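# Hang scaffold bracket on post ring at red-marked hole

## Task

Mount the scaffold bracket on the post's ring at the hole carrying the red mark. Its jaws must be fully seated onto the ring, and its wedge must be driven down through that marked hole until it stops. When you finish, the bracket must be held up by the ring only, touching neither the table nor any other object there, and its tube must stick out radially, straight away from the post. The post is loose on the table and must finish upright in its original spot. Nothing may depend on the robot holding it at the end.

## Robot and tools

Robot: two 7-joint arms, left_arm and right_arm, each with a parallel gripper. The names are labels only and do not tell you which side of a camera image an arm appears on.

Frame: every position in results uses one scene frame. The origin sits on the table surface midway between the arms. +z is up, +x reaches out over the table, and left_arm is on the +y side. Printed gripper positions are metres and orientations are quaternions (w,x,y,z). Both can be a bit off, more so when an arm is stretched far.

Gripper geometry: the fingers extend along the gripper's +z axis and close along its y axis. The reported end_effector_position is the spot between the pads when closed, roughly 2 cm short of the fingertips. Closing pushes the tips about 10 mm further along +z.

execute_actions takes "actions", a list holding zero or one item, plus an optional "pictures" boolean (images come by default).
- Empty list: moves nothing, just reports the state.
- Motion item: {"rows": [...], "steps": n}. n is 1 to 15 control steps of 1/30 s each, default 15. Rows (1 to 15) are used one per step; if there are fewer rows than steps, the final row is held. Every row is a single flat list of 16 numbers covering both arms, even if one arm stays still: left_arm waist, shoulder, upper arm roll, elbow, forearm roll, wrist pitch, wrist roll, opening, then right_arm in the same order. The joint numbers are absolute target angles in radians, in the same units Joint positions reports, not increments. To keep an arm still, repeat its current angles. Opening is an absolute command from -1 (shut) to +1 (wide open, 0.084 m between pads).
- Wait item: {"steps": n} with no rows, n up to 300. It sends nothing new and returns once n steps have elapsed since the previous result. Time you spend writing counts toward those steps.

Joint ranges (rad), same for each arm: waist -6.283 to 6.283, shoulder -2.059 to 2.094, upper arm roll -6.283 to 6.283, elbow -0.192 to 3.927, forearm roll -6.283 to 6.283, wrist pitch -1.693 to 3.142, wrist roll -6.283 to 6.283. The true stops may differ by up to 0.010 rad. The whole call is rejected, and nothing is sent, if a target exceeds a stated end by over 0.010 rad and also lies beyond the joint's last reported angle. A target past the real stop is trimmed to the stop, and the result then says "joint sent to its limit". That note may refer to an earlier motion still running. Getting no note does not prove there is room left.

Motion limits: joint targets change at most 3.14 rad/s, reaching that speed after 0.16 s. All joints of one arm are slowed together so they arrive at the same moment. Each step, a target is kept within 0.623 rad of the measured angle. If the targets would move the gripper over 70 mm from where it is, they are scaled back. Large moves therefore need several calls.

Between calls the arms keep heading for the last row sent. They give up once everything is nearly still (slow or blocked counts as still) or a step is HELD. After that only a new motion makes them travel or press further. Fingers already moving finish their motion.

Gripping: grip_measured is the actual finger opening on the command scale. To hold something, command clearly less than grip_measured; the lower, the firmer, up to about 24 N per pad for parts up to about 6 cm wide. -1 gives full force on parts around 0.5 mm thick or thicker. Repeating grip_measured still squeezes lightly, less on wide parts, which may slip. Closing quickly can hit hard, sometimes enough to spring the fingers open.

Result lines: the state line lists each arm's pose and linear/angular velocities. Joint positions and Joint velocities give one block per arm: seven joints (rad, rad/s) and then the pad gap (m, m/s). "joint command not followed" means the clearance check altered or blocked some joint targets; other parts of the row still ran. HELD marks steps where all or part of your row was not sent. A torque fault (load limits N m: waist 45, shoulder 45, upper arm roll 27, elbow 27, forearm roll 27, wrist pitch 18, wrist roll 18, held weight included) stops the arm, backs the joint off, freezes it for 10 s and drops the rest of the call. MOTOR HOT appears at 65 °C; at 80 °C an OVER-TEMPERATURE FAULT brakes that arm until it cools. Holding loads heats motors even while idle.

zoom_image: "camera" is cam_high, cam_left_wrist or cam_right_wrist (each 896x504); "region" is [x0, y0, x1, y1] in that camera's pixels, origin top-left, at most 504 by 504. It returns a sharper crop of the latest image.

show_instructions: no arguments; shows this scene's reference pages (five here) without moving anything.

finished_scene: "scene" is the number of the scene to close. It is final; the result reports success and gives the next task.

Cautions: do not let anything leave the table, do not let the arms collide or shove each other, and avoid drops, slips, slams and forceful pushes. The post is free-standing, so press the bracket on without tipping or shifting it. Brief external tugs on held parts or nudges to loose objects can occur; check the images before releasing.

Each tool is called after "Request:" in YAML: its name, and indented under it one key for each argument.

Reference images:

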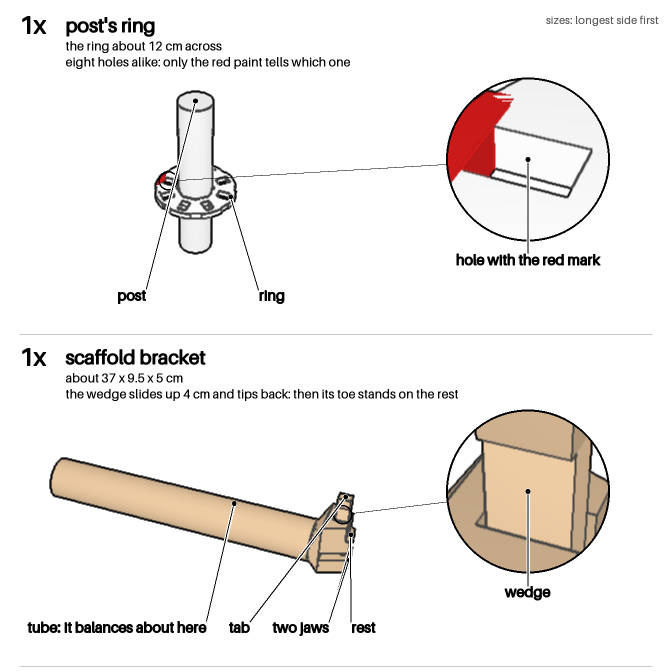

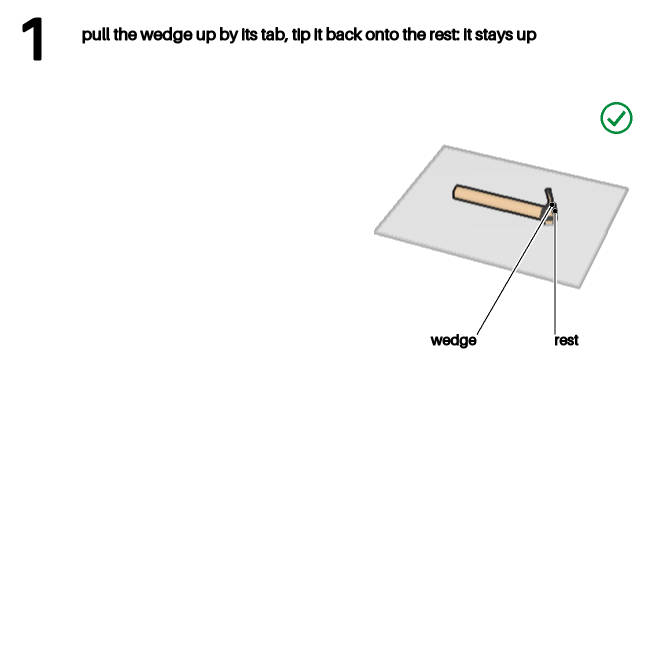

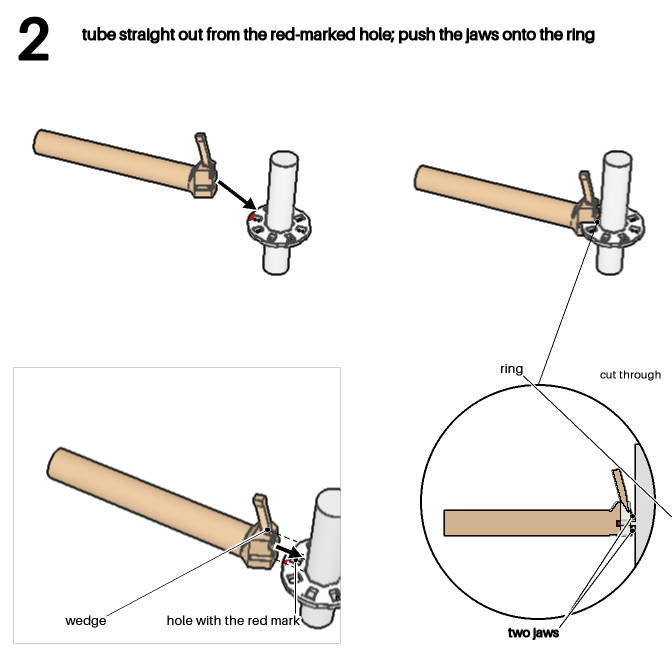

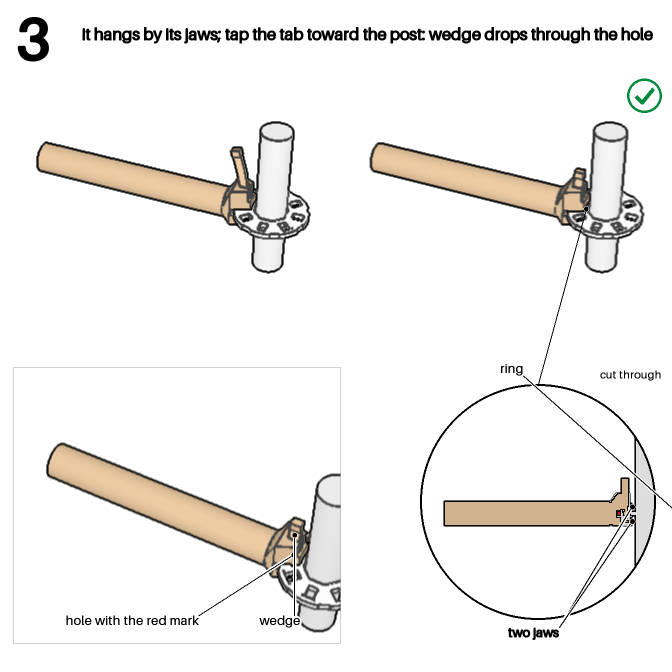

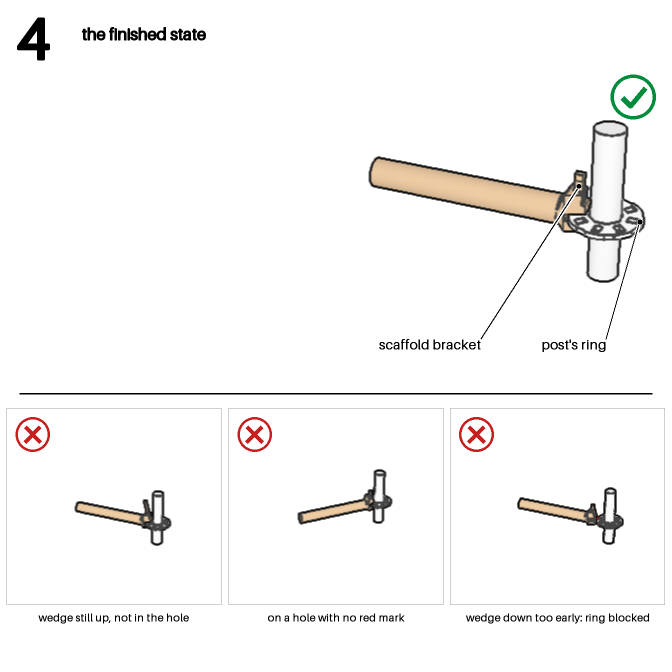

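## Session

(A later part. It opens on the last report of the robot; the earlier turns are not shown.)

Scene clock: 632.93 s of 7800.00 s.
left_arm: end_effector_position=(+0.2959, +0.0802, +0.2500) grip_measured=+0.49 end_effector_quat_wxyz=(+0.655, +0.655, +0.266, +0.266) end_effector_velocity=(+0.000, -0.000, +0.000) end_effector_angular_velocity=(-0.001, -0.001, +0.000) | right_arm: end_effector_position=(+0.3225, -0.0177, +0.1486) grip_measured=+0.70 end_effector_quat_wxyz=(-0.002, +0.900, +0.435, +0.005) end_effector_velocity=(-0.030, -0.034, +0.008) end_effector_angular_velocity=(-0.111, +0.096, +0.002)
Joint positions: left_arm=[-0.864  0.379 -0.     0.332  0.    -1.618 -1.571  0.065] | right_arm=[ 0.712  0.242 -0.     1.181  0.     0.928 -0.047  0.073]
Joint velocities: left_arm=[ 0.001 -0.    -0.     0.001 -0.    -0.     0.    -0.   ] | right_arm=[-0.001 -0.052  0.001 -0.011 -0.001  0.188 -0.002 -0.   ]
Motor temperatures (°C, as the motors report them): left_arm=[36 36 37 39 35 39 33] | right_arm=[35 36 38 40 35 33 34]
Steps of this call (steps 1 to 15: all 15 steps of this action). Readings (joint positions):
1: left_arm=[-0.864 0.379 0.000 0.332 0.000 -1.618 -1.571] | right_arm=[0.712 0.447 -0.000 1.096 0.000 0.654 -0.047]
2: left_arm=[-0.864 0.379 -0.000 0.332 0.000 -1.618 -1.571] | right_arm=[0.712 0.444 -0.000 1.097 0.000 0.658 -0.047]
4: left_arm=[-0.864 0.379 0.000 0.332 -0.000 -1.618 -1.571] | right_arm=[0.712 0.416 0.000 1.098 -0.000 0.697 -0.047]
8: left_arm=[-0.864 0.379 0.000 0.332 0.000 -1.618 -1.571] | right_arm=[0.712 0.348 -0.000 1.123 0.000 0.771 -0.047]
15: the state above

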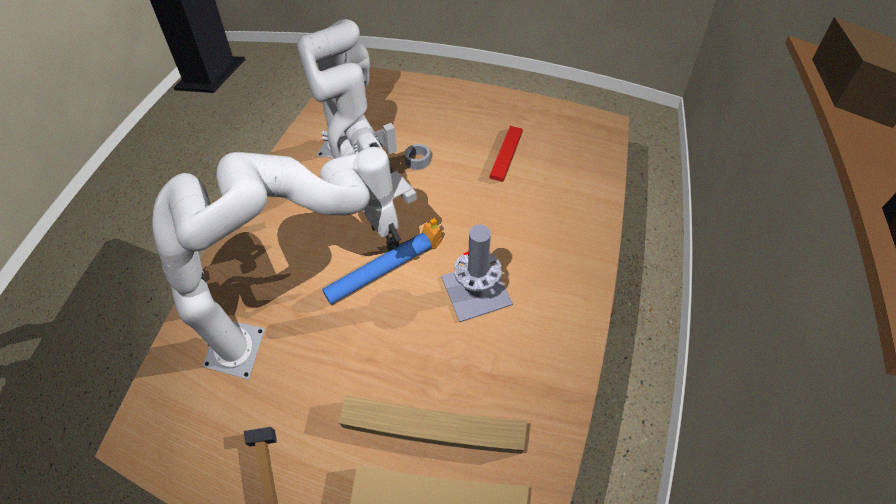

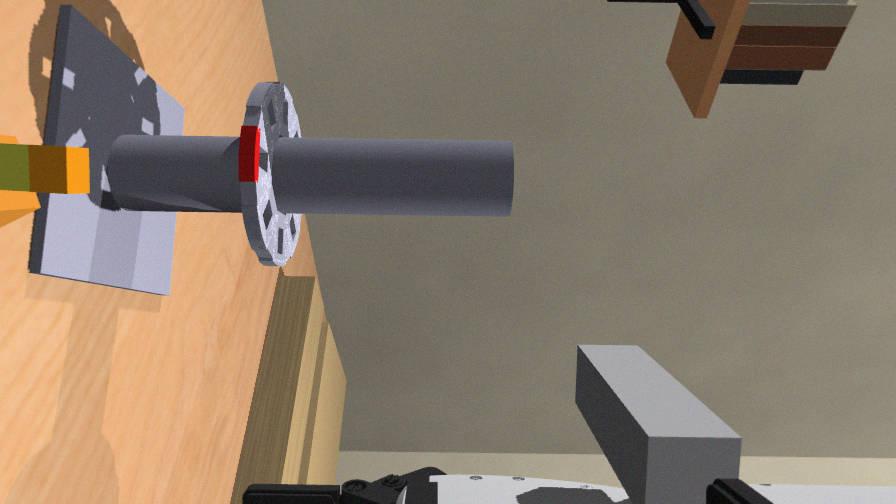

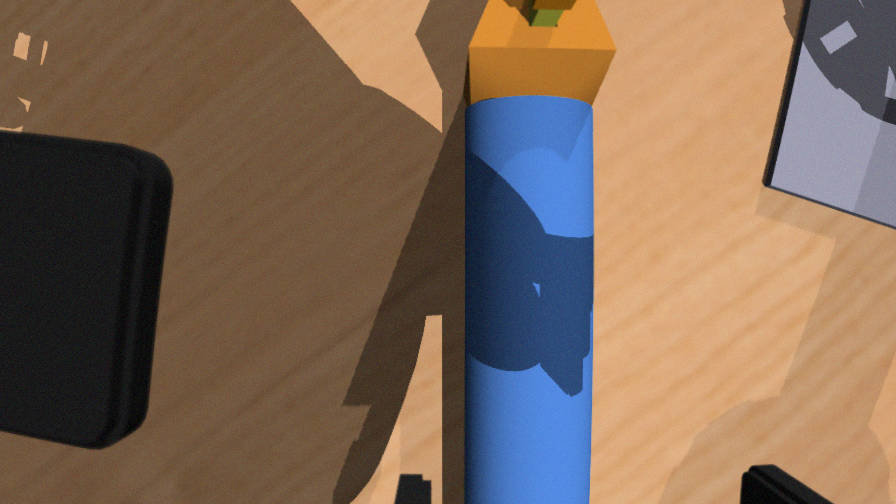

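Request:
execute_actions:
  actions:
    - {"rows": [[-0.8637,0.379,0,0.3321,0,-1.6177,-1.5708,0.5, 0.35,0.2376,0,1.1821,0,0.9445,-0.047,0.7]], "steps": 15}
  pictures: false

Request:
execute_actions:
  actions:
    - {"rows": [[-0.8328,0.3623,0,0.5083,0,-1.163,-1.5614,0.5, 0.2,-0.2,0,1.0,0,1.2,0,1]], "steps": 8}
  pictures: false

Request:
execute_actions:
  actions:
    - {"rows": [[-0.8018,0.3456,0,0.6845,0,-0.7083,-1.552,0.5, 0.2,-0.2,0,1.0,0,1.2,0,1]], "steps": 8}
  pictures: false

Request:
execute_actions:
  actions:
    - {"rows": [[-0.7709,0.329,0,0.8607,0,-0.2536,-1.5426,0.5, 0.2,-0.2,0,1.0,0,1.2,0,1]], "steps": 8}
  pictures: false

Request:
execute_actions:
  actions:
    - {"rows": [[-0.7399,0.3123,0,1.0369,0,0.2011,-1.5331,0.5, 0.2,-0.2,0,1.0,0,1.2,0,1]], "steps": 8}
  pictures: false

Request:
execute_actions:
  actions:
    - {"rows": [[-0.709,0.2956,0,1.2131,0,0.6558,-1.5237,0.5, 0.2,-0.2,0,1.0,0,1.2,0,1]], "steps": 8}
  pictures: false

Request:
execute_actions:
  actions:
    - {"rows": [[-0.678,0.2789,0,1.3893,0,1.1104,-1.5143,0.5, 0.2,-0.2,0,1.0,0,1.2,0,1]], "steps": 15}
  pictures: false

Request:
execute_actions:
  actions:
    - {"steps": 15}

Scene clock: 673.53 s of 7800.00 s.
left_arm: end_effector_position=(+0.2959, +0.0802, +0.2500) grip_measured=+0.49 end_effector_quat_wxyz=(+0.655, +0.655, +0.266, +0.266) end_effector_velocity=(-0.000, -0.000, -0.000) end_effector_angular_velocity=(+0.000, +0.001, -0.001) | right_arm: end_effector_position=(+0.4324, -0.1585, +0.1500) grip_measured=+0.70 end_effector_quat_wxyz=(+0.001, +0.962, +0.275, +0.000) end_effector_velocity=(+0.101, -0.184, +0.001) end_effector_angular_velocity=(-0.010, -0.005, -0.401)
Joint positions: left_arm=[-0.864  0.379  0.     0.332  0.    -1.618 -1.571  0.065] | right_arm=[ 0.373  0.238 -0.006  1.182 -0.     0.945 -0.047  0.073]
Joint velocities: left_arm=[-0.001  0.     0.001 -0.001  0.    -0.    -0.001 -0.   ] | right_arm=[-0.357 -0.003 -0.046 -0.002 -0.     0.001 -0.    -0.   ]
Motor temperatures (°C, as the motors report them): left_arm=[36 36 37 39 35 38 33] | right_arm=[35 36 38 43 35 33 34]
Steps of this call (steps 1 to 30: the robot went on to your last target; steps 31 to 90: nothing new was sent; then 37.10 s passed at rest; steps 91 to 105: all 15 steps of this action). Readings (joint positions):
91: left_arm=[-0.864 0.379 0.000 0.332 0.000 -1.618 -1.571] | right_arm=[0.712 0.238 0.000 1.182 -0.000 0.945 -0.047]
92: left_arm=[-0.864 0.379 0.000 0.332 -0.000 -1.618 -1.571] | right_arm=[0.708 0.238 0.001 1.182 0.000 0.945 -0.047]
94: left_arm=[-0.864 0.379 0.000 0.332 -0.000 -1.618 -1.571] | right_arm=[0.673 0.238 0.009 1.182 0.000 0.944 -0.047]
98: left_arm=[-0.864 0.379 0.000 0.332 0.000 -1.618 -1.571] | right_arm=[0.553 0.238 -0.002 1.182 -0.000 0.944 -0.047]
105: the state above

Scene clock: 673.80 s of 7800.00 s.
left_arm: end_effector_position=(+0.3359, +0.0531, +0.2202) grip_measured=+0.49 end_effector_quat_wxyz=(+0.597, +0.704, +0.291, +0.251) end_effector_velocity=(+0.252, -0.152, -0.151) end_effector_angular_velocity=(+0.690, +0.643, +0.129) | right_arm: end_effector_position=(+0.4137, -0.2092, +0.2055) grip_measured=+1.00 end_effector_quat_wxyz=(-0.000, +0.973, +0.229, +0.001) end_effector_velocity=(-0.124, -0.292, +0.310) end_effector_angular_velocity=(+0.025, -0.063, -0.554)
Joint positions: left_arm=[-0.845  0.369 -0.     0.442  0.    -1.337 -1.565  0.065] | right_arm=[ 0.292  0.046  0.001  1.104  0.     1.055 -0.027  0.084]
Joint velocities: left_arm=[ 0.126 -0.072  0.008  0.737 -0.001  1.751  0.035 -0.   ] | right_arm=[-0.412 -1.109 -0.03  -0.422 -0.003  0.619  0.113 -0.   ]
Motor temperatures (°C, as the motors report them): left_arm=[36 36 37 39 35 38 33] | right_arm=[35 36 38 43 35 33 34]
Steps of this call (steps 1 to 8: all 8 steps of this action). Readings (joint positions):
1: left_arm=[-0.864 0.379 -0.000 0.332 -0.000 -1.617 -1.571] | right_arm=[0.364 0.237 -0.007 1.182 -0.000 0.945 -0.047]
2: left_arm=[-0.863 0.379 -0.000 0.333 0.000 -1.613 -1.571] | right_arm=[0.358 0.234 -0.005 1.180 -0.000 0.947 -0.046]
4: left_arm=[-0.861 0.377 -0.000 0.348 0.000 -1.570 -1.570] | right_arm=[0.345 0.198 0.003 1.159 0.000 0.973 -0.042]
8: the state above

Scene clock: 674.07 s of 7800.00 s.
left_arm: end_effector_position=(+0.3943, +0.0233, +0.1781) grip_measured=+0.49 end_effector_quat_wxyz=(+0.488, +0.777, +0.332, +0.218) end_effector_velocity=(+0.171, -0.059, -0.087) end_effector_angular_velocity=(+0.591, +0.592, +0.112) | right_arm: end_effector_position=(+0.3768, -0.2674, +0.2597) grip_measured=+1.00 end_effector_quat_wxyz=(-0.001, +0.985, +0.174, +0.003) end_effector_velocity=(-0.061, -0.044, +0.017) end_effector_angular_velocity=(-0.027, +0.072, -0.078)
Joint positions: left_arm=[-0.811  0.35   0.     0.635 -0.    -0.843 -1.555  0.065] | right_arm=[ 0.207 -0.184 -0.002  1.01  -0.     1.187 -0.002  0.084]
Joint velocities: left_arm=[ 0.114 -0.07   0.011  0.635 -0.001  1.542  0.031 -0.   ] | right_arm=[-0.077 -0.191  0.027 -0.124  0.003  0.144  0.027 -0.   ]
Motor temperatures (°C, as the motors report them): left_arm=[36 36 37 39 35 38 33] | right_arm=[35 36 38 43 35 33 34]
Steps of this call (steps 1 to 8: all 8 steps of this action). Readings (joint positions):
1: left_arm=[-0.841 0.367 0.000 0.464 -0.000 -1.283 -1.564] | right_arm=[0.279 0.009 0.000 1.090 0.000 1.077 -0.023]
2: left_arm=[-0.837 0.365 0.000 0.483 -0.000 -1.235 -1.563] | right_arm=[0.265 -0.027 0.000 1.074 0.000 1.098 -0.019]
4: left_arm=[-0.830 0.361 -0.000 0.524 0.000 -1.120 -1.561] | right_arm=[0.237 -0.102 0.000 1.042 0.000 1.142 -0.011]
8: the state above

Scene clock: 674.33 s of 7800.00 s.
left_arm: end_effector_position=(+0.4276, +0.0155, +0.1528) grip_measured=+0.49 end_effector_quat_wxyz=(+0.386, +0.828, +0.364, +0.181) end_effector_velocity=(+0.145, -0.004, -0.025) end_effector_angular_velocity=(+0.627, +0.666, +0.128) | right_arm: end_effector_position=(+0.3716, -0.2708, +0.2602) grip_measured=+1.00 end_effector_quat_wxyz=(+0.000, +0.985, +0.171, -0.001) end_effector_velocity=(+0.001, -0.005, +0.008) end_effector_angular_velocity=(+0.007, -0.012, -0.014)
Joint positions: left_arm=[-0.782  0.335 -0.     0.797  0.    -0.42  -1.546  0.065] | right_arm=[ 0.201 -0.197  0.001  1.     0.     1.199 -0.     0.084]
Joint velocities: left_arm=[ 0.132 -0.086  0.019  0.745 -0.002  1.745  0.036 -0.   ] | right_arm=[-0.007 -0.019 -0.006  0.002  0.001  0.006  0.001 -0.   ]
Motor temperatures (°C, as the motors report them): left_arm=[36 36 37 39 35 38 33] | right_arm=[35 36 38 43 35 33 34]
Steps of this call (steps 1 to 8: all 8 steps of this action). Readings (joint positions):
1: left_arm=[-0.807 0.348 0.001 0.653 -0.000 -0.799 -1.554] | right_arm=[0.205 -0.188 -0.001 1.007 -0.000 1.191 -0.002]
2: left_arm=[-0.805 0.347 0.001 0.666 -0.000 -0.764 -1.553] | right_arm=[0.204 -0.191 0.000 1.004 0.000 1.194 -0.001]
4: left_arm=[-0.800 0.345 -0.000 0.694 0.000 -0.682 -1.551] | right_arm=[0.203 -0.194 0.001 1.001 0.000 1.197 -0.001]
8: the state above

Scene clock: 674.60 s of 7800.00 s.
left_arm: end_effector_position=(+0.4481, +0.0250, +0.1443) grip_measured=+0.49 end_effector_quat_wxyz=(+0.268, +0.869, +0.394, +0.133) end_effector_velocity=(+0.064, +0.062, +0.049) end_effector_angular_velocity=(+0.543, +0.625, +0.116) | right_arm: end_effector_position=(+0.3717, -0.2714, +0.2610) grip_measured=+1.00 end_effector_quat_wxyz=(+0.000, +0.985, +0.170, -0.000) end_effector_velocity=(+0.000, -0.001, +0.002) end_effector_angular_velocity=(+0.001, -0.003, +0.000)
Joint positions: left_arm=[-0.749  0.317  0.     0.983 -0.     0.059 -1.536  0.065] | right_arm=[ 0.2   -0.2    0.     1.     0.     1.2   -0.     0.084]
Joint velocities: left_arm=[ 0.123 -0.086  0.02   0.673 -0.002  1.586  0.034  0.   ] | right_arm=[-0.001 -0.004 -0.001  0.    -0.001  0.001 -0.002  0.   ]
Motor temperatures (°C, as the motors report them): left_arm=[36 36 37 39 35 38 33] | right_arm=[35 36 38 43 35 33 34]
Steps of this call (steps 1 to 8: all 8 steps of this action). Readings (joint positions):
1: left_arm=[-0.778 0.333 0.000 0.819 -0.000 -0.368 -1.545] | right_arm=[0.201 -0.198 0.001 1.000 0.000 1.199 -0.000]
2: left_arm=[-0.775 0.331 0.001 0.837 -0.000 -0.322 -1.544] | right_arm=[0.201 -0.198 0.000 1.000 0.000 1.200 -0.000]
4: left_arm=[-0.768 0.328 0.000 0.875 -0.000 -0.215 -1.542] | right_arm=[0.200 -0.199 0.000 1.000 0.000 1.200 -0.000]
8: the state above

Scene clock: 674.87 s of 7800.00 s.
left_arm: end_effector_position=(+0.4467, +0.0487, +0.1535) grip_measured=+0.49 end_effector_quat_wxyz=(+0.156, +0.893, +0.415, +0.081) end_effector_velocity=(+0.003, +0.117, +0.132) end_effector_angular_velocity=(+0.545, +0.677, +0.124) | right_arm: end_effector_position=(+0.3717, -0.2715, +0.2612) grip_measured=+1.00 end_effector_quat_wxyz=(+0.000, +0.985, +0.170, -0.000) end_effector_velocity=(-0.000, +0.000, +0.000) end_effector_angular_velocity=(+0.000, -0.000, +0.000)
Joint positions: left_arm=[-0.72   0.302 -0.     1.151  0.     0.496 -1.527  0.065] | right_arm=[ 0.2   -0.2    0.     1.     0.     1.2   -0.     0.084]
Joint velocities: left_arm=[ 0.133 -0.098  0.025  0.732 -0.001  1.699  0.034  0.   ] | right_arm=[ 0.    -0.001 -0.     0.     0.     0.    -0.    -0.   ]
Motor temperatures (°C, as the motors report them): left_arm=[36 36 37 39 35 38 33] | right_arm=[35 36 38 43 35 33 34]
Steps of this call (steps 1 to 8: all 8 steps of this action). Readings (joint positions):
1: left_arm=[-0.746 0.315 0.001 1.003 -0.000 0.105 -1.535] | right_arm=[0.200 -0.200 0.000 1.000 0.000 1.200 -0.000]
2: left_arm=[-0.743 0.313 0.001 1.017 -0.000 0.143 -1.534] | right_arm=[0.200 -0.200 0.000 1.000 0.000 1.200 -0.000]
4: left_arm=[-0.738 0.311 0.000 1.048 -0.000 0.231 -1.532] | right_arm=[0.200 -0.200 0.000 1.000 0.000 1.200 -0.000]
8: the state above

Scene clock: 675.37 s of 7800.00 s.
left_arm: end_effector_position=(+0.4167, +0.1002, +0.1981) grip_measured=+0.49 end_effector_quat_wxyz=(+0.002, +0.901, +0.435, +0.001) end_effector_velocity=(-0.018, +0.009, -0.003) end_effector_angular_velocity=(+0.053, +0.080, -0.009) | right_arm: end_effector_position=(+0.3717, -0.2715, +0.2612) grip_measured=+1.00 end_effector_quat_wxyz=(-0.000, +0.985, +0.170, -0.000) end_effector_velocity=(-0.000, +0.000, +0.000) end_effector_angular_velocity=(-0.000, -0.000, +0.001)
Joint positions: left_arm=[-0.679  0.28  -0.     1.384 -0.     1.1   -1.515  0.065] | right_arm=[ 0.2   -0.2    0.     1.     0.     1.2    0.     0.084]
Joint velocities: left_arm=[ 0.002  0.01  -0.008  0.027 -0.001  0.113  0.003 -0.   ] | right_arm=[ 0.001 -0.    -0.    -0.    -0.    -0.     0.001  0.   ]
Motor temperatures (°C, as the motors report them): left_arm=[36 36 37 39 35 38 33] | right_arm=[35 36 38 43 35 33 34]
Steps of this call (steps 1 to 15: all 15 steps of this action). Readings (joint positions):
1: left_arm=[-0.716 0.299 0.000 1.173 -0.000 0.547 -1.526] | right_arm=[0.200 -0.200 0.000 1.000 0.000 1.200 -0.000]
2: left_arm=[-0.713 0.296 0.001 1.191 -0.000 0.590 -1.525] | right_arm=[0.200 -0.200 0.000 1.000 0.000 1.200 -0.000]
4: left_arm=[-0.706 0.294 0.000 1.227 -0.000 0.692 -1.523] | right_arm=[0.200 -0.200 0.000 1.000 0.000 1.200 -0.000]
8: left_arm=[-0.688 0.284 -0.000 1.334 -0.000 0.965 -1.517] | right_arm=[0.200 -0.200 0.000 1.000 0.000 1.200 -0.000]
15: the state above

Scene clock: 675.87 s of 7800.00 s.
left_arm: end_effector_position=(+0.4165, +0.1012, +0.1999) grip_measured=+0.49 end_effector_quat_wxyz=(-0.000, +0.900, +0.435, -0.000) end_effector_velocity=(+0.000, +0.000, +0.001) end_effector_angular_velocity=(-0.000, -0.001, +0.001) | right_arm: end_effector_position=(+0.3717, -0.2715, +0.2612) grip_measured=+1.00 end_effector_quat_wxyz=(-0.000, +0.985, +0.170, -0.000) end_effector_velocity=(-0.000, -0.000, -0.000) end_effector_angular_velocity=(-0.001, +0.000, -0.001)
Joint positions: left_arm=[-0.678  0.279 -0.     1.389 -0.     1.11  -1.514  0.065] | right_arm=[ 0.2   -0.2   -0.     1.    -0.     1.2    0.     0.084]
Joint velocities: left_arm=[-0.    -0.001  0.001  0.001  0.     0.001 -0.001  0.   ] | right_arm=[ 0.     0.    -0.    -0.    -0.     0.     0.001 -0.   ]
Motor temperatures (°C, as the motors report them): left_arm=[36 36 37 39 35 38 33] | right_arm=[35 36 38 43 35 33 34]
Steps of this call (steps 1 to 15: the robot went on to your last target). Readings (joint positions):
1: left_arm=[-0.679 0.280 -0.001 1.385 -0.000 1.104 -1.514] | right_arm=[0.200 -0.200 0.000 1.000 0.000 1.200 0.000]
2: left_arm=[-0.679 0.280 -0.001 1.386 -0.000 1.106 -1.514] | right_arm=[0.200 -0.200 0.000 1.000 0.000 1.200 0.000]
4: left_arm=[-0.678 0.280 -0.000 1.387 -0.000 1.108 -1.514] | right_arm=[0.200 -0.200 0.000 1.000 -0.000 1.200 -0.000]
8: left_arm=[-0.678 0.279 -0.000 1.389 -0.000 1.110 -1.514] | right_arm=[0.200 -0.200 -0.000 1.000 0.000 1.200 -0.000]
15: the state above
All arms were judged still, so your last target was given up. Only a new action makes them travel on or press farther. Fingers that are still opening or closing keep moving.

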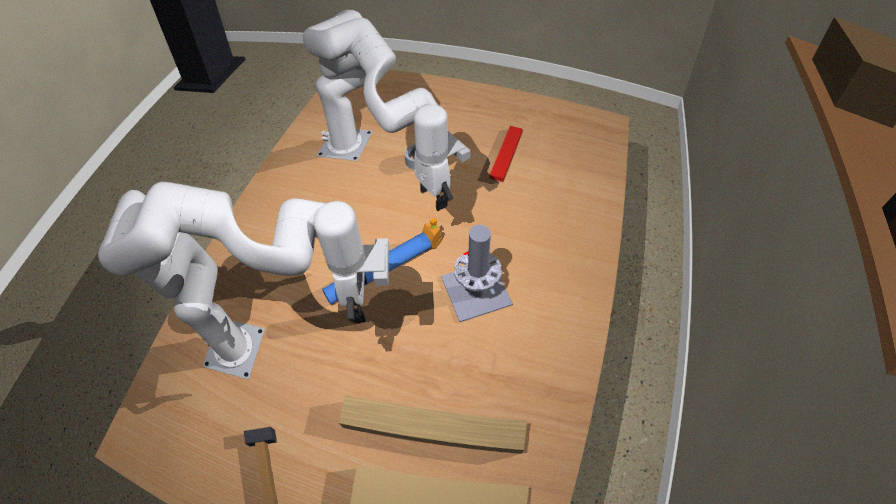

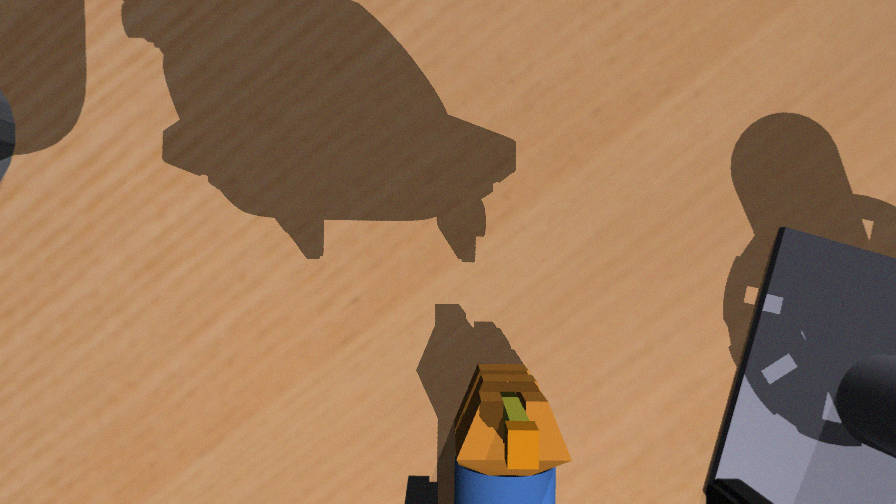

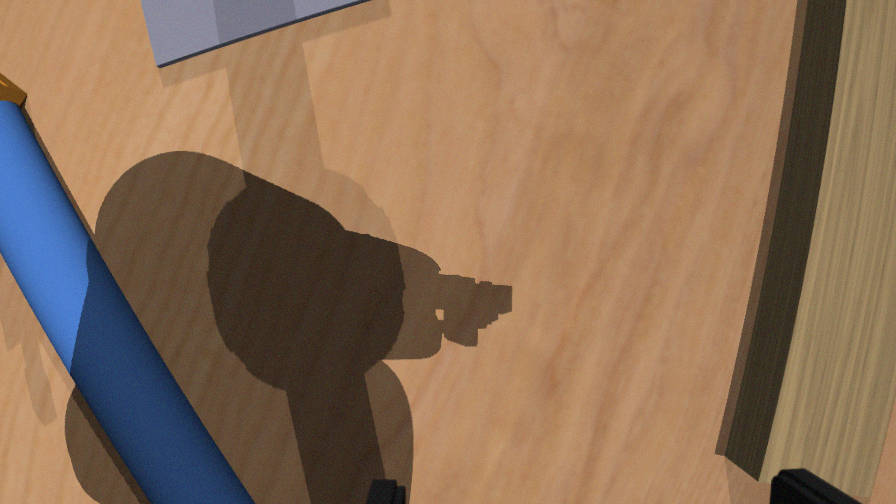

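Request:
zoom_image:
  camera: "cam_left_wrist"
  region: [420, 340, 620, 504]

Region (420, 340, 620, 504) of cam_left_wrist's 896x504 image, scaled by 2.520, with more detail than that image has; it fills the top 413 rows of this view, and the rest is white.

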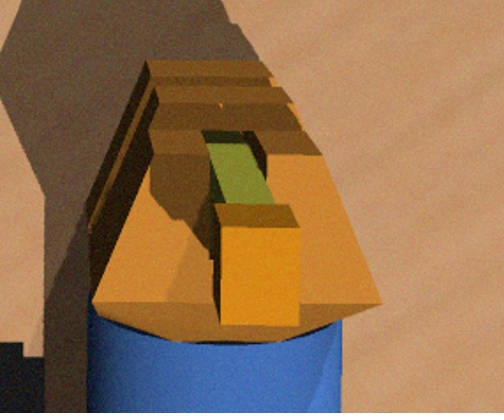

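Request:
execute_actions:
  actions:
    - {"rows": [[-0.691,0.3472,0,1.2818,0,0.9346,-1.5273,-0.3, 0.2,-0.2,0,1.0,0,1.2,0,1]], "steps": 15}
  pictures: false

Request:
execute_actions:
  actions:
    - {"rows": [[-0.691,0.3592,0,1.2744,0,0.9152,-1.5273,-0.3, 0.2,-0.2,0,1.0,0,1.2,0,1],[-0.691,0.3592,0,1.2744,0,0.9152,-1.5273,-0.3, 0.2,-0.2,0,1.0,0,1.2,0,1],[-0.691,0.3712,0,1.267,0,0.8957,-1.5273,-0.3, 0.2,-0.2,0,1.0,0,1.2,0,1],[-0.691,0.3712,0,1.267,0,0.8957,-1.5273,-0.3, 0.2,-0.2,0,1.0,0,1.2,0,1],[-0.691,0.3833,0,1.2595,0,0.8763,-1.5273,-0.3, 0.2,-0.2,0,1.0,0,1.2,0,1],[-0.691,0.3833,0,1.2595,0,0.8763,-1.5273,-0.3, 0.2,-0.2,0,1.0,0,1.2,0,1],[-0.691,0.3953,0,1.2521,0,0.8568,-1.5273,-0.3, 0.2,-0.2,0,1.0,0,1.2,0,1],[-0.691,0.3953,0,1.2521,0,0.8568,-1.5273,-0.3, 0.2,-0.2,0,1.0,0,1.2,0,1],[-0.691,0.4073,0,1.2447,0,0.8374,-1.5273,-0.3, 0.2,-0.2,0,1.0,0,1.2,0,1]], "steps": 15}
  pictures: false

Request:
execute_actions:
  actions:
    - {"steps": 12}

Scene clock: 713.73 s of 7800.00 s.
left_arm: end_effector_position=(+0.4121, +0.0961, +0.1344) grip_measured=-0.32 end_effector_quat_wxyz=(+0.002, +0.900, +0.435, +0.001) end_effector_velocity=(-0.005, +0.001, -0.012) end_effector_angular_velocity=(+0.005, +0.008, -0.001) | right_arm: end_effector_position=(+0.3717, -0.2715, +0.2612) grip_measured=+1.00 end_effector_quat_wxyz=(-0.000, +0.985, +0.170, -0.000) end_effector_velocity=(-0.000, +0.000, -0.000) end_effector_angular_velocity=(-0.000, +0.001, +0.002)
Joint positions: left_arm=[-0.691  0.345  0.     1.285  0.     0.936 -1.527  0.03 ] | right_arm=[ 0.2   -0.2    0.     1.    -0.     1.2    0.     0.084]
Joint velocities: left_arm=[-0.003  0.009 -0.001 -0.021 -0.    -0.021 -0.002 -0.   ] | right_arm=[ 0.     0.001  0.     0.     0.     0.    -0.002 -0.   ]
Motor temperatures (°C, as the motors report them): left_arm=[36 36 37 42 35 38 33] | right_arm=[35 36 38 44 35 33 34]
Steps of this call (steps 1 to 90: nothing new was sent; then 34.37 s passed at rest; steps 91 to 105: all 15 steps of this action). Readings (joint positions):
91: left_arm=[-0.678 0.279 0.000 1.389 -0.000 1.110 -1.514] | right_arm=[0.200 -0.200 0.000 1.000 -0.000 1.200 0.000]
92: left_arm=[-0.678 0.280 0.000 1.387 0.000 1.105 -1.515] | right_arm=[0.200 -0.200 -0.000 1.000 -0.000 1.200 0.000]
94: left_arm=[-0.681 0.292 0.001 1.367 0.000 1.062 -1.518] | right_arm=[0.200 -0.200 -0.000 1.000 0.000 1.200 0.000]
98: left_arm=[-0.689 0.342 -0.001 1.291 -0.000 0.966 -1.525] | right_arm=[0.200 -0.200 0.000 1.000 0.000 1.200 0.000]
105: the state above

Scene clock: 714.23 s of 7800.00 s.
left_arm: end_effector_position=(+0.4105, +0.0969, +0.0927) grip_measured=-0.32 end_effector_quat_wxyz=(-0.001, +0.900, +0.435, -0.001) end_effector_velocity=(+0.010, -0.008, -0.000) end_effector_angular_velocity=(-0.025, -0.035, -0.001) | right_arm: end_effector_position=(+0.3717, -0.2715, +0.2612) grip_measured=+1.00 end_effector_quat_wxyz=(-0.000, +0.985, +0.170, -0.000) end_effector_velocity=(+0.000, -0.001, +0.000) end_effector_angular_velocity=(+0.001, -0.001, -0.002)
Joint positions: left_arm=[-0.691  0.406  0.     1.245 -0.     0.842 -1.527  0.03 ] | right_arm=[ 0.2   -0.2    0.     1.     0.     1.2   -0.     0.084]
Joint velocities: left_arm=[-0.001  0.011 -0.     0.005  0.001 -0.049 -0.     0.   ] | right_arm=[-0.002 -0.001  0.     0.     0.     0.    -0.     0.   ]
Motor temperatures (°C, as the motors report them): left_arm=[36 36 37 42 35 38 33] | right_arm=[35 36 38 44 35 33 34]
Steps of this call (steps 1 to 15: all 15 steps of this action). Readings (joint positions):
1: left_arm=[-0.691 0.346 0.000 1.284 0.000 0.936 -1.527] | right_arm=[0.200 -0.200 0.000 1.000 -0.000 1.200 0.000]
2: left_arm=[-0.691 0.347 0.000 1.283 0.000 0.931 -1.527] | right_arm=[0.200 -0.200 -0.000 1.000 0.000 1.200 0.000]
4: left_arm=[-0.691 0.355 0.000 1.278 0.000 0.918 -1.527] | right_arm=[0.200 -0.200 0.000 1.000 0.000 1.200 0.000]
8: left_arm=[-0.691 0.379 0.000 1.262 -0.000 0.884 -1.527] | right_arm=[0.200 -0.200 -0.000 1.000 0.000 1.200 0.000]
15: the state above

Scene clock: 714.63 s of 7800.00 s.
left_arm: end_effector_position=(+0.4110, +0.0965, +0.0922) grip_measured=-0.32 end_effector_quat_wxyz=(+0.000, +0.900, +0.435, +0.000) end_effector_velocity=(-0.000, +0.000, -0.001) end_effector_angular_velocity=(+0.001, +0.001, -0.000) | right_arm: end_effector_position=(+0.3717, -0.2715, +0.2612) grip_measured=+1.00 end_effector_quat_wxyz=(-0.000, +0.985, +0.170, -0.000) end_effector_velocity=(+0.000, +0.000, +0.000) end_effector_angular_velocity=(+0.000, -0.000, -0.002)
Joint positions: left_arm=[-0.691  0.407  0.     1.245  0.     0.837 -1.527  0.03 ] | right_arm=[ 0.2   -0.2   -0.     1.     0.     1.2   -0.     0.084]
Joint velocities: left_arm=[-0.     0.001  0.001 -0.001 -0.    -0.001  0.001 -0.   ] | right_arm=[-0.     0.     0.     0.     0.     0.     0.002 -0.   ]
Motor temperatures (°C, as the motors report them): left_arm=[36 36 37 42 35 38 33] | right_arm=[35 36 38 44 35 33 34]
Steps of this call (steps 1 to 12: the robot went on to your last target). Readings (joint positions):
1: left_arm=[-0.691 0.406 0.000 1.245 -0.000 0.840 -1.527] | right_arm=[0.200 -0.200 0.000 1.000 -0.000 1.200 -0.000]
2: left_arm=[-0.691 0.406 0.000 1.246 0.000 0.839 -1.527] | right_arm=[0.200 -0.200 -0.000 1.000 -0.000 1.200 -0.000]
4: left_arm=[-0.691 0.406 -0.000 1.246 0.000 0.838 -1.527] | right_arm=[0.200 -0.200 -0.000 1.000 -0.000 1.200 0.000]
8: left_arm=[-0.691 0.407 -0.000 1.245 0.000 0.838 -1.527] | right_arm=[0.200 -0.200 -0.000 1.000 0.000 1.200 -0.000]
12: the state above

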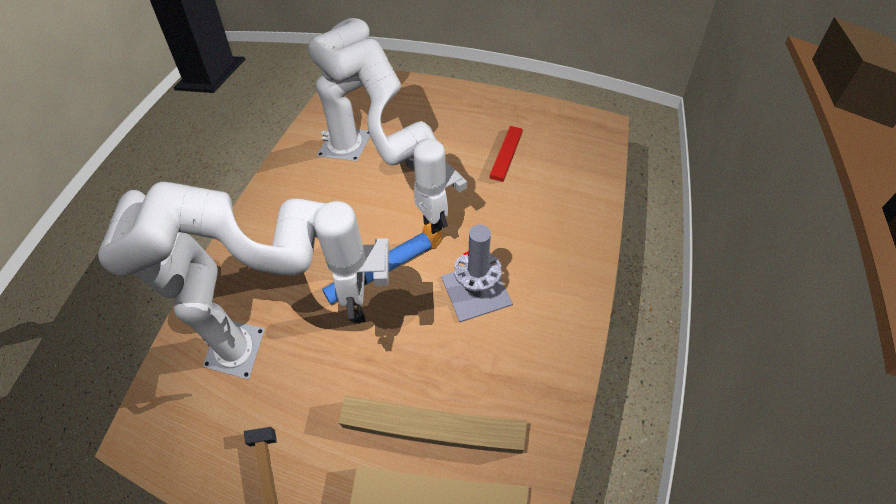

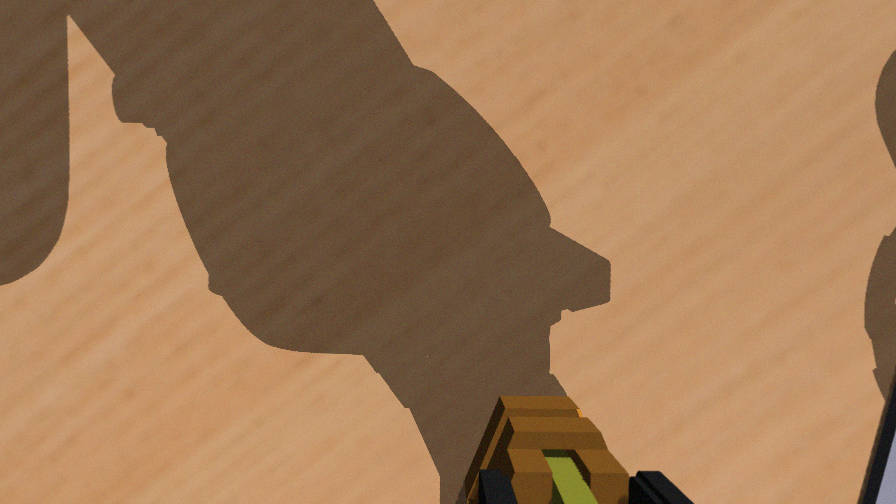

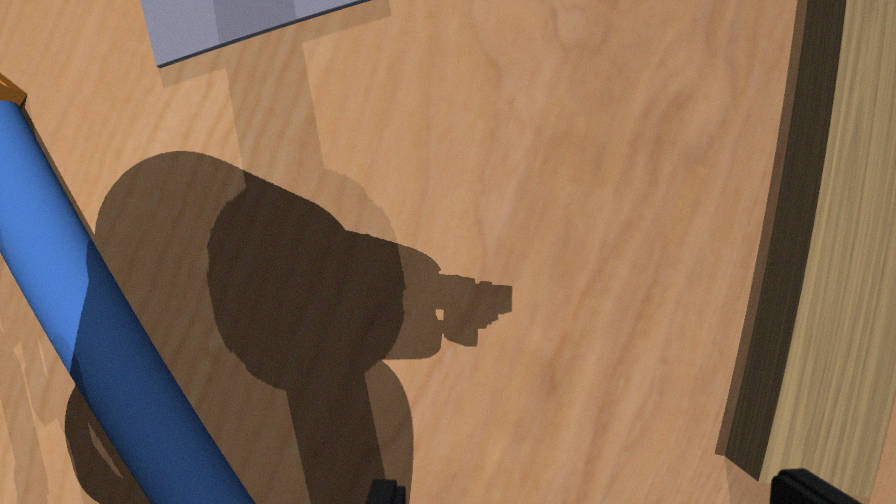

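Looks centered. Close on the tab.

Request:
execute_actions:
  actions:
    - {"rows": [[-0.691,0.4073,0,1.2447,0,0.8374,-1.5273,-0.4, 0.2,-0.2,0,1.0,0,1.2,0,1],[-0.691,0.4073,0,1.2447,0,0.8374,-1.5273,-0.5, 0.2,-0.2,0,1.0,0,1.2,0,1],[-0.691,0.4073,0,1.2447,0,0.8374,-1.5273,-0.55, 0.2,-0.2,0,1.0,0,1.2,0,1],[-0.691,0.4073,0,1.2447,0,0.8374,-1.5273,-0.6, 0.2,-0.2,0,1.0,0,1.2,0,1],[-0.691,0.4073,0,1.2447,0,0.8374,-1.5273,-0.64, 0.2,-0.2,0,1.0,0,1.2,0,1],[-0.691,0.4073,0,1.2447,0,0.8374,-1.5273,-0.68, 0.2,-0.2,0,1.0,0,1.2,0,1],[-0.691,0.4073,0,1.2447,0,0.8374,-1.5273,-0.71, 0.2,-0.2,0,1.0,0,1.2,0,1],[-0.691,0.4073,0,1.2447,0,0.8374,-1.5273,-0.74, 0.2,-0.2,0,1.0,0,1.2,0,1],[-0.691,0.4073,0,1.2447,0,0.8374,-1.5273,-0.77, 0.2,-0.2,0,1.0,0,1.2,0,1],[-0.691,0.4073,0,1.2447,0,0.8374,-1.5273,-0.8, 0.2,-0.2,0,1.0,0,1.2,0,1],[-0.691,0.4073,0,1.2447,0,0.8374,-1.5273,-0.83, 0.2,-0.2,0,1.0,0,1.2,0,1]], "steps": 15}
  pictures: false

Scene clock: 727.37 s of 7800.00 s.
left_arm: end_effector_position=(+0.4113, +0.0963, +0.0924) grip_measured=-0.74 end_effector_quat_wxyz=(+0.001, +0.900, +0.435, +0.000) end_effector_velocity=(-0.001, +0.001, -0.001) end_effector_angular_velocity=(+0.002, +0.003, -0.001) | right_arm: end_effector_position=(+0.3717, -0.2715, +0.2612) grip_measured=+1.00 end_effector_quat_wxyz=(-0.000, +0.985, +0.170, -0.000) end_effector_velocity=(-0.000, +0.000, +0.000) end_effector_angular_velocity=(+0.001, +0.000, -0.002)
Joint positions: left_arm=[-0.691  0.407 -0.     1.245 -0.     0.837 -1.527  0.012] | right_arm=[ 0.2   -0.2   -0.     1.     0.     1.2   -0.     0.084]
Joint velocities: left_arm=[-0.001 -0.     0.    -0.001  0.     0.002  0.     0.   ] | right_arm=[ 0.    -0.     0.     0.     0.001  0.     0.002  0.   ]
Motor temperatures (°C, as the motors report them): left_arm=[36 36 37 42 35 38 33] | right_arm=[35 36 38 44 35 33 34]
Steps of this call (steps 1 to 15: the robot went on to your last target; steps 16 to 90: nothing new was sent; then 9.23 s passed at rest; steps 91 to 105: all 15 steps of this action). Readings (joint positions):
91: left_arm=[-0.691 0.407 -0.000 1.245 -0.000 0.837 -1.527] | right_arm=[0.200 -0.200 -0.000 1.000 -0.000 1.200 -0.000]
92: left_arm=[-0.691 0.407 -0.000 1.245 0.000 0.837 -1.527] | right_arm=[0.200 -0.200 -0.000 1.000 0.000 1.200 -0.000]
94: left_arm=[-0.691 0.407 -0.000 1.245 -0.000 0.837 -1.527] | right_arm=[0.200 -0.200 -0.000 1.000 0.000 1.200 0.000]
98: left_arm=[-0.691 0.407 -0.000 1.245 -0.000 0.837 -1.527] | right_arm=[0.200 -0.200 -0.000 1.000 -0.000 1.200 -0.000]
105: the state above

Request:
execute_actions:
  actions:
    - {"rows": [[-0.691,0.4033,0,1.2472,0,0.8439,-1.5273,-0.83, 0.2,-0.2,0,1.0,0,1.2,0,1],[-0.691,0.3993,0,1.2496,0,0.8504,-1.5273,-0.83, 0.2,-0.2,0,1.0,0,1.2,0,1],[-0.691,0.3953,0,1.2521,0,0.8568,-1.5273,-0.83, 0.2,-0.2,0,1.0,0,1.2,0,1],[-0.691,0.3913,0,1.2546,0,0.8633,-1.5273,-0.83, 0.2,-0.2,0,1.0,0,1.2,0,1],[-0.691,0.3873,0,1.2571,0,0.8698,-1.5273,-0.83, 0.2,-0.2,0,1.0,0,1.2,0,1],[-0.691,0.3833,0,1.2595,0,0.8763,-1.5273,-0.83, 0.2,-0.2,0,1.0,0,1.2,0,1],[-0.691,0.3793,0,1.262,0,0.8828,-1.5273,-0.83, 0.2,-0.2,0,1.0,0,1.2,0,1],[-0.691,0.3752,0,1.2645,0,0.8892,-1.5273,-0.83, 0.2,-0.2,0,1.0,0,1.2,0,1],[-0.691,0.3712,0,1.267,0,0.8957,-1.5273,-0.83, 0.2,-0.2,0,1.0,0,1.2,0,1],[-0.691,0.3672,0,1.2694,0,0.9022,-1.5273,-0.83, 0.2,-0.2,0,1.0,0,1.2,0,1],[-0.691,0.3632,0,1.2719,0,0.9087,-1.5273,-0.83, 0.2,-0.2,0,1.0,0,1.2,0,1],[-0.691,0.3592,0,1.2744,0,0.9152,-1.5273,-0.83, 0.2,-0.2,0,1.0,0,1.2,0,1],[-0.691,0.3552,0,1.2769,0,0.9216,-1.5273,-0.83, 0.2,-0.2,0,1.0,0,1.2,0,1],[-0.691,0.3512,0,1.2793,0,0.9281,-1.5273,-0.83, 0.2,-0.2,0,1.0,0,1.2,0,1],[-0.691,0.3472,0,1.2818,0,0.9346,-1.5273,-0.83, 0.2,-0.2,0,1.0,0,1.2,0,1]], "steps": 15}
  pictures: false

Request:
execute_actions:
  actions:
    - {"steps": 15}

Scene clock: 743.57 s of 7800.00 s.
left_arm: end_effector_position=(+0.4106, +0.0970, +0.1227) grip_measured=-0.74 end_effector_quat_wxyz=(-0.001, +0.900, +0.435, -0.001) end_effector_velocity=(+0.001, -0.002, +0.083) end_effector_angular_velocity=(-0.007, -0.011, -0.002) | right_arm: end_effector_position=(+0.3717, -0.2715, +0.2612) grip_measured=+1.00 end_effector_quat_wxyz=(-0.000, +0.985, +0.170, -0.000) end_effector_velocity=(-0.000, -0.000, -0.000) end_effector_angular_velocity=(-0.000, -0.000, +0.000)
Joint positions: left_arm=[-0.691  0.36   0.     1.273  0.     0.915 -1.527  0.012] | right_arm=[ 0.2   -0.2   -0.     1.     0.     1.2   -0.     0.084]
Joint velocities: left_arm=[-0.001 -0.121 -0.     0.08   0.001  0.188  0.    -0.   ] | right_arm=[-0.  0.  0. -0. -0. -0. -0.  0.]
Motor temperatures (°C, as the motors report them): left_arm=[36 36 37 42 35 38 33] | right_arm=[35 36 38 44 35 33 34]
Steps of this call (steps 1 to 15: the robot went on to your last target; steps 16 to 90: nothing new was sent; then 12.70 s passed at rest; steps 91 to 105: all 15 steps of this action). Readings (joint positions):
91: left_arm=[-0.691 0.407 -0.000 1.245 -0.000 0.838 -1.527] | right_arm=[0.200 -0.200 0.000 1.000 -0.000 1.200 0.000]
92: left_arm=[-0.691 0.407 0.000 1.245 0.000 0.839 -1.527] | right_arm=[0.200 -0.200 0.000 1.000 0.000 1.200 0.000]
94: left_arm=[-0.691 0.403 0.000 1.246 0.000 0.848 -1.527] | right_arm=[0.200 -0.200 -0.000 1.000 0.000 1.200 0.000]
98: left_arm=[-0.691 0.388 0.000 1.255 -0.000 0.871 -1.527] | right_arm=[0.200 -0.200 -0.000 1.000 -0.000 1.200 -0.000]
105: the state above

Scene clock: 744.07 s of 7800.00 s.
left_arm: end_effector_position=(+0.4109, +0.0966, +0.1318) grip_measured=-0.74 end_effector_quat_wxyz=(-0.000, +0.900, +0.435, -0.000) end_effector_velocity=(-0.000, -0.000, +0.001) end_effector_angular_velocity=(-0.001, -0.001, -0.000) | right_arm: end_effector_position=(+0.3717, -0.2715, +0.2612) grip_measured=+1.00 end_effector_quat_wxyz=(-0.000, +0.985, +0.170, -0.000) end_effector_velocity=(-0.000, +0.000, -0.000) end_effector_angular_velocity=(+0.000, +0.000, +0.000)
Joint positions: left_arm=[-0.691  0.347  0.     1.282  0.     0.935 -1.527  0.012] | right_arm=[ 0.2   -0.2    0.     1.     0.     1.2   -0.     0.084]
Joint velocities: left_arm=[-0.001 -0.001  0.001  0.    -0.     0.001 -0.001 -0.   ] | right_arm=[-0.  0.  0.  0.  0.  0. -0. -0.]
Motor temperatures (°C, as the motors report them): left_arm=[36 36 37 42 35 38 33] | right_arm=[35 36 38 44 35 33 34]
Steps of this call (steps 1 to 15: the robot went on to your last target). Readings (joint positions):
1: left_arm=[-0.691 0.356 0.000 1.275 0.000 0.921 -1.527] | right_arm=[0.200 -0.200 -0.000 1.000 -0.000 1.200 -0.000]
2: left_arm=[-0.691 0.353 0.000 1.278 0.000 0.926 -1.527] | right_arm=[0.200 -0.200 0.000 1.000 -0.000 1.200 0.000]
4: left_arm=[-0.691 0.349 0.000 1.280 0.000 0.931 -1.527] | right_arm=[0.200 -0.200 -0.000 1.000 0.000 1.200 -0.000]
8: left_arm=[-0.691 0.348 0.000 1.281 0.000 0.934 -1.527] | right_arm=[0.200 -0.200 0.000 1.000 -0.000 1.200 -0.000]
15: the state above

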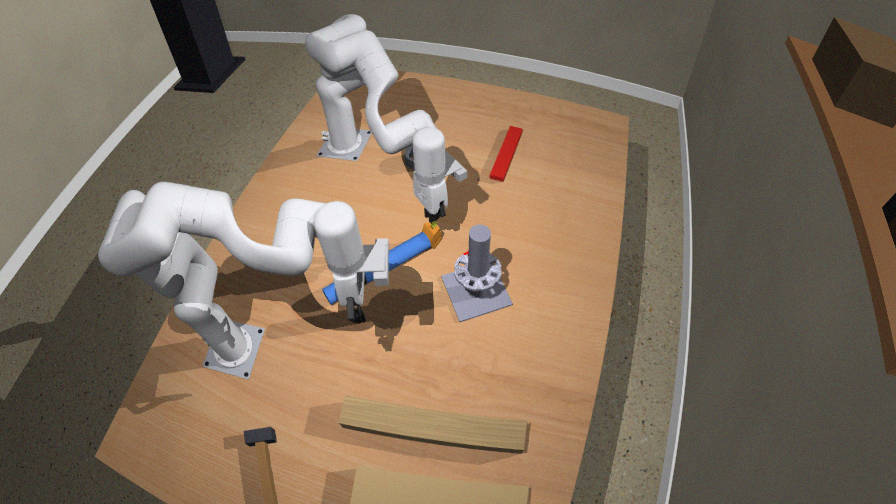

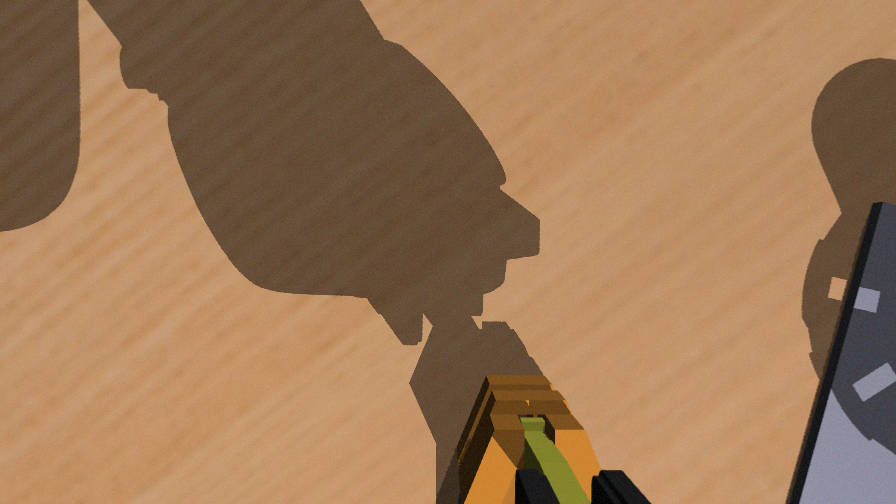

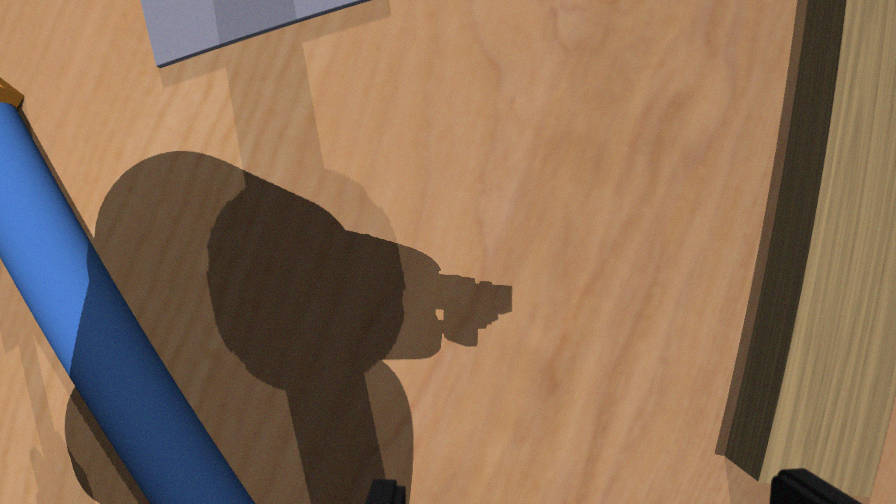

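Request:
zoom_image:
  camera: "cam_left_wrist"
  region: [450, 360, 660, 504]

Region (450, 360, 660, 504) of cam_left_wrist's 896x504 image, scaled by 2.400, with more detail than that image has; it fills the top 346 rows of this view, and the rest is white.

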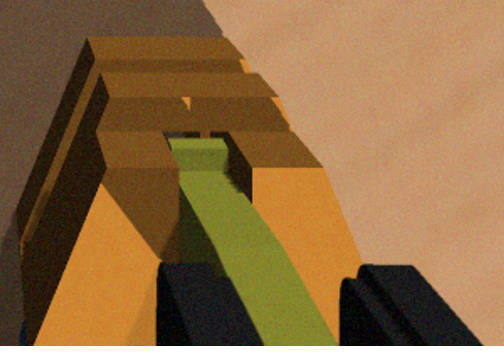

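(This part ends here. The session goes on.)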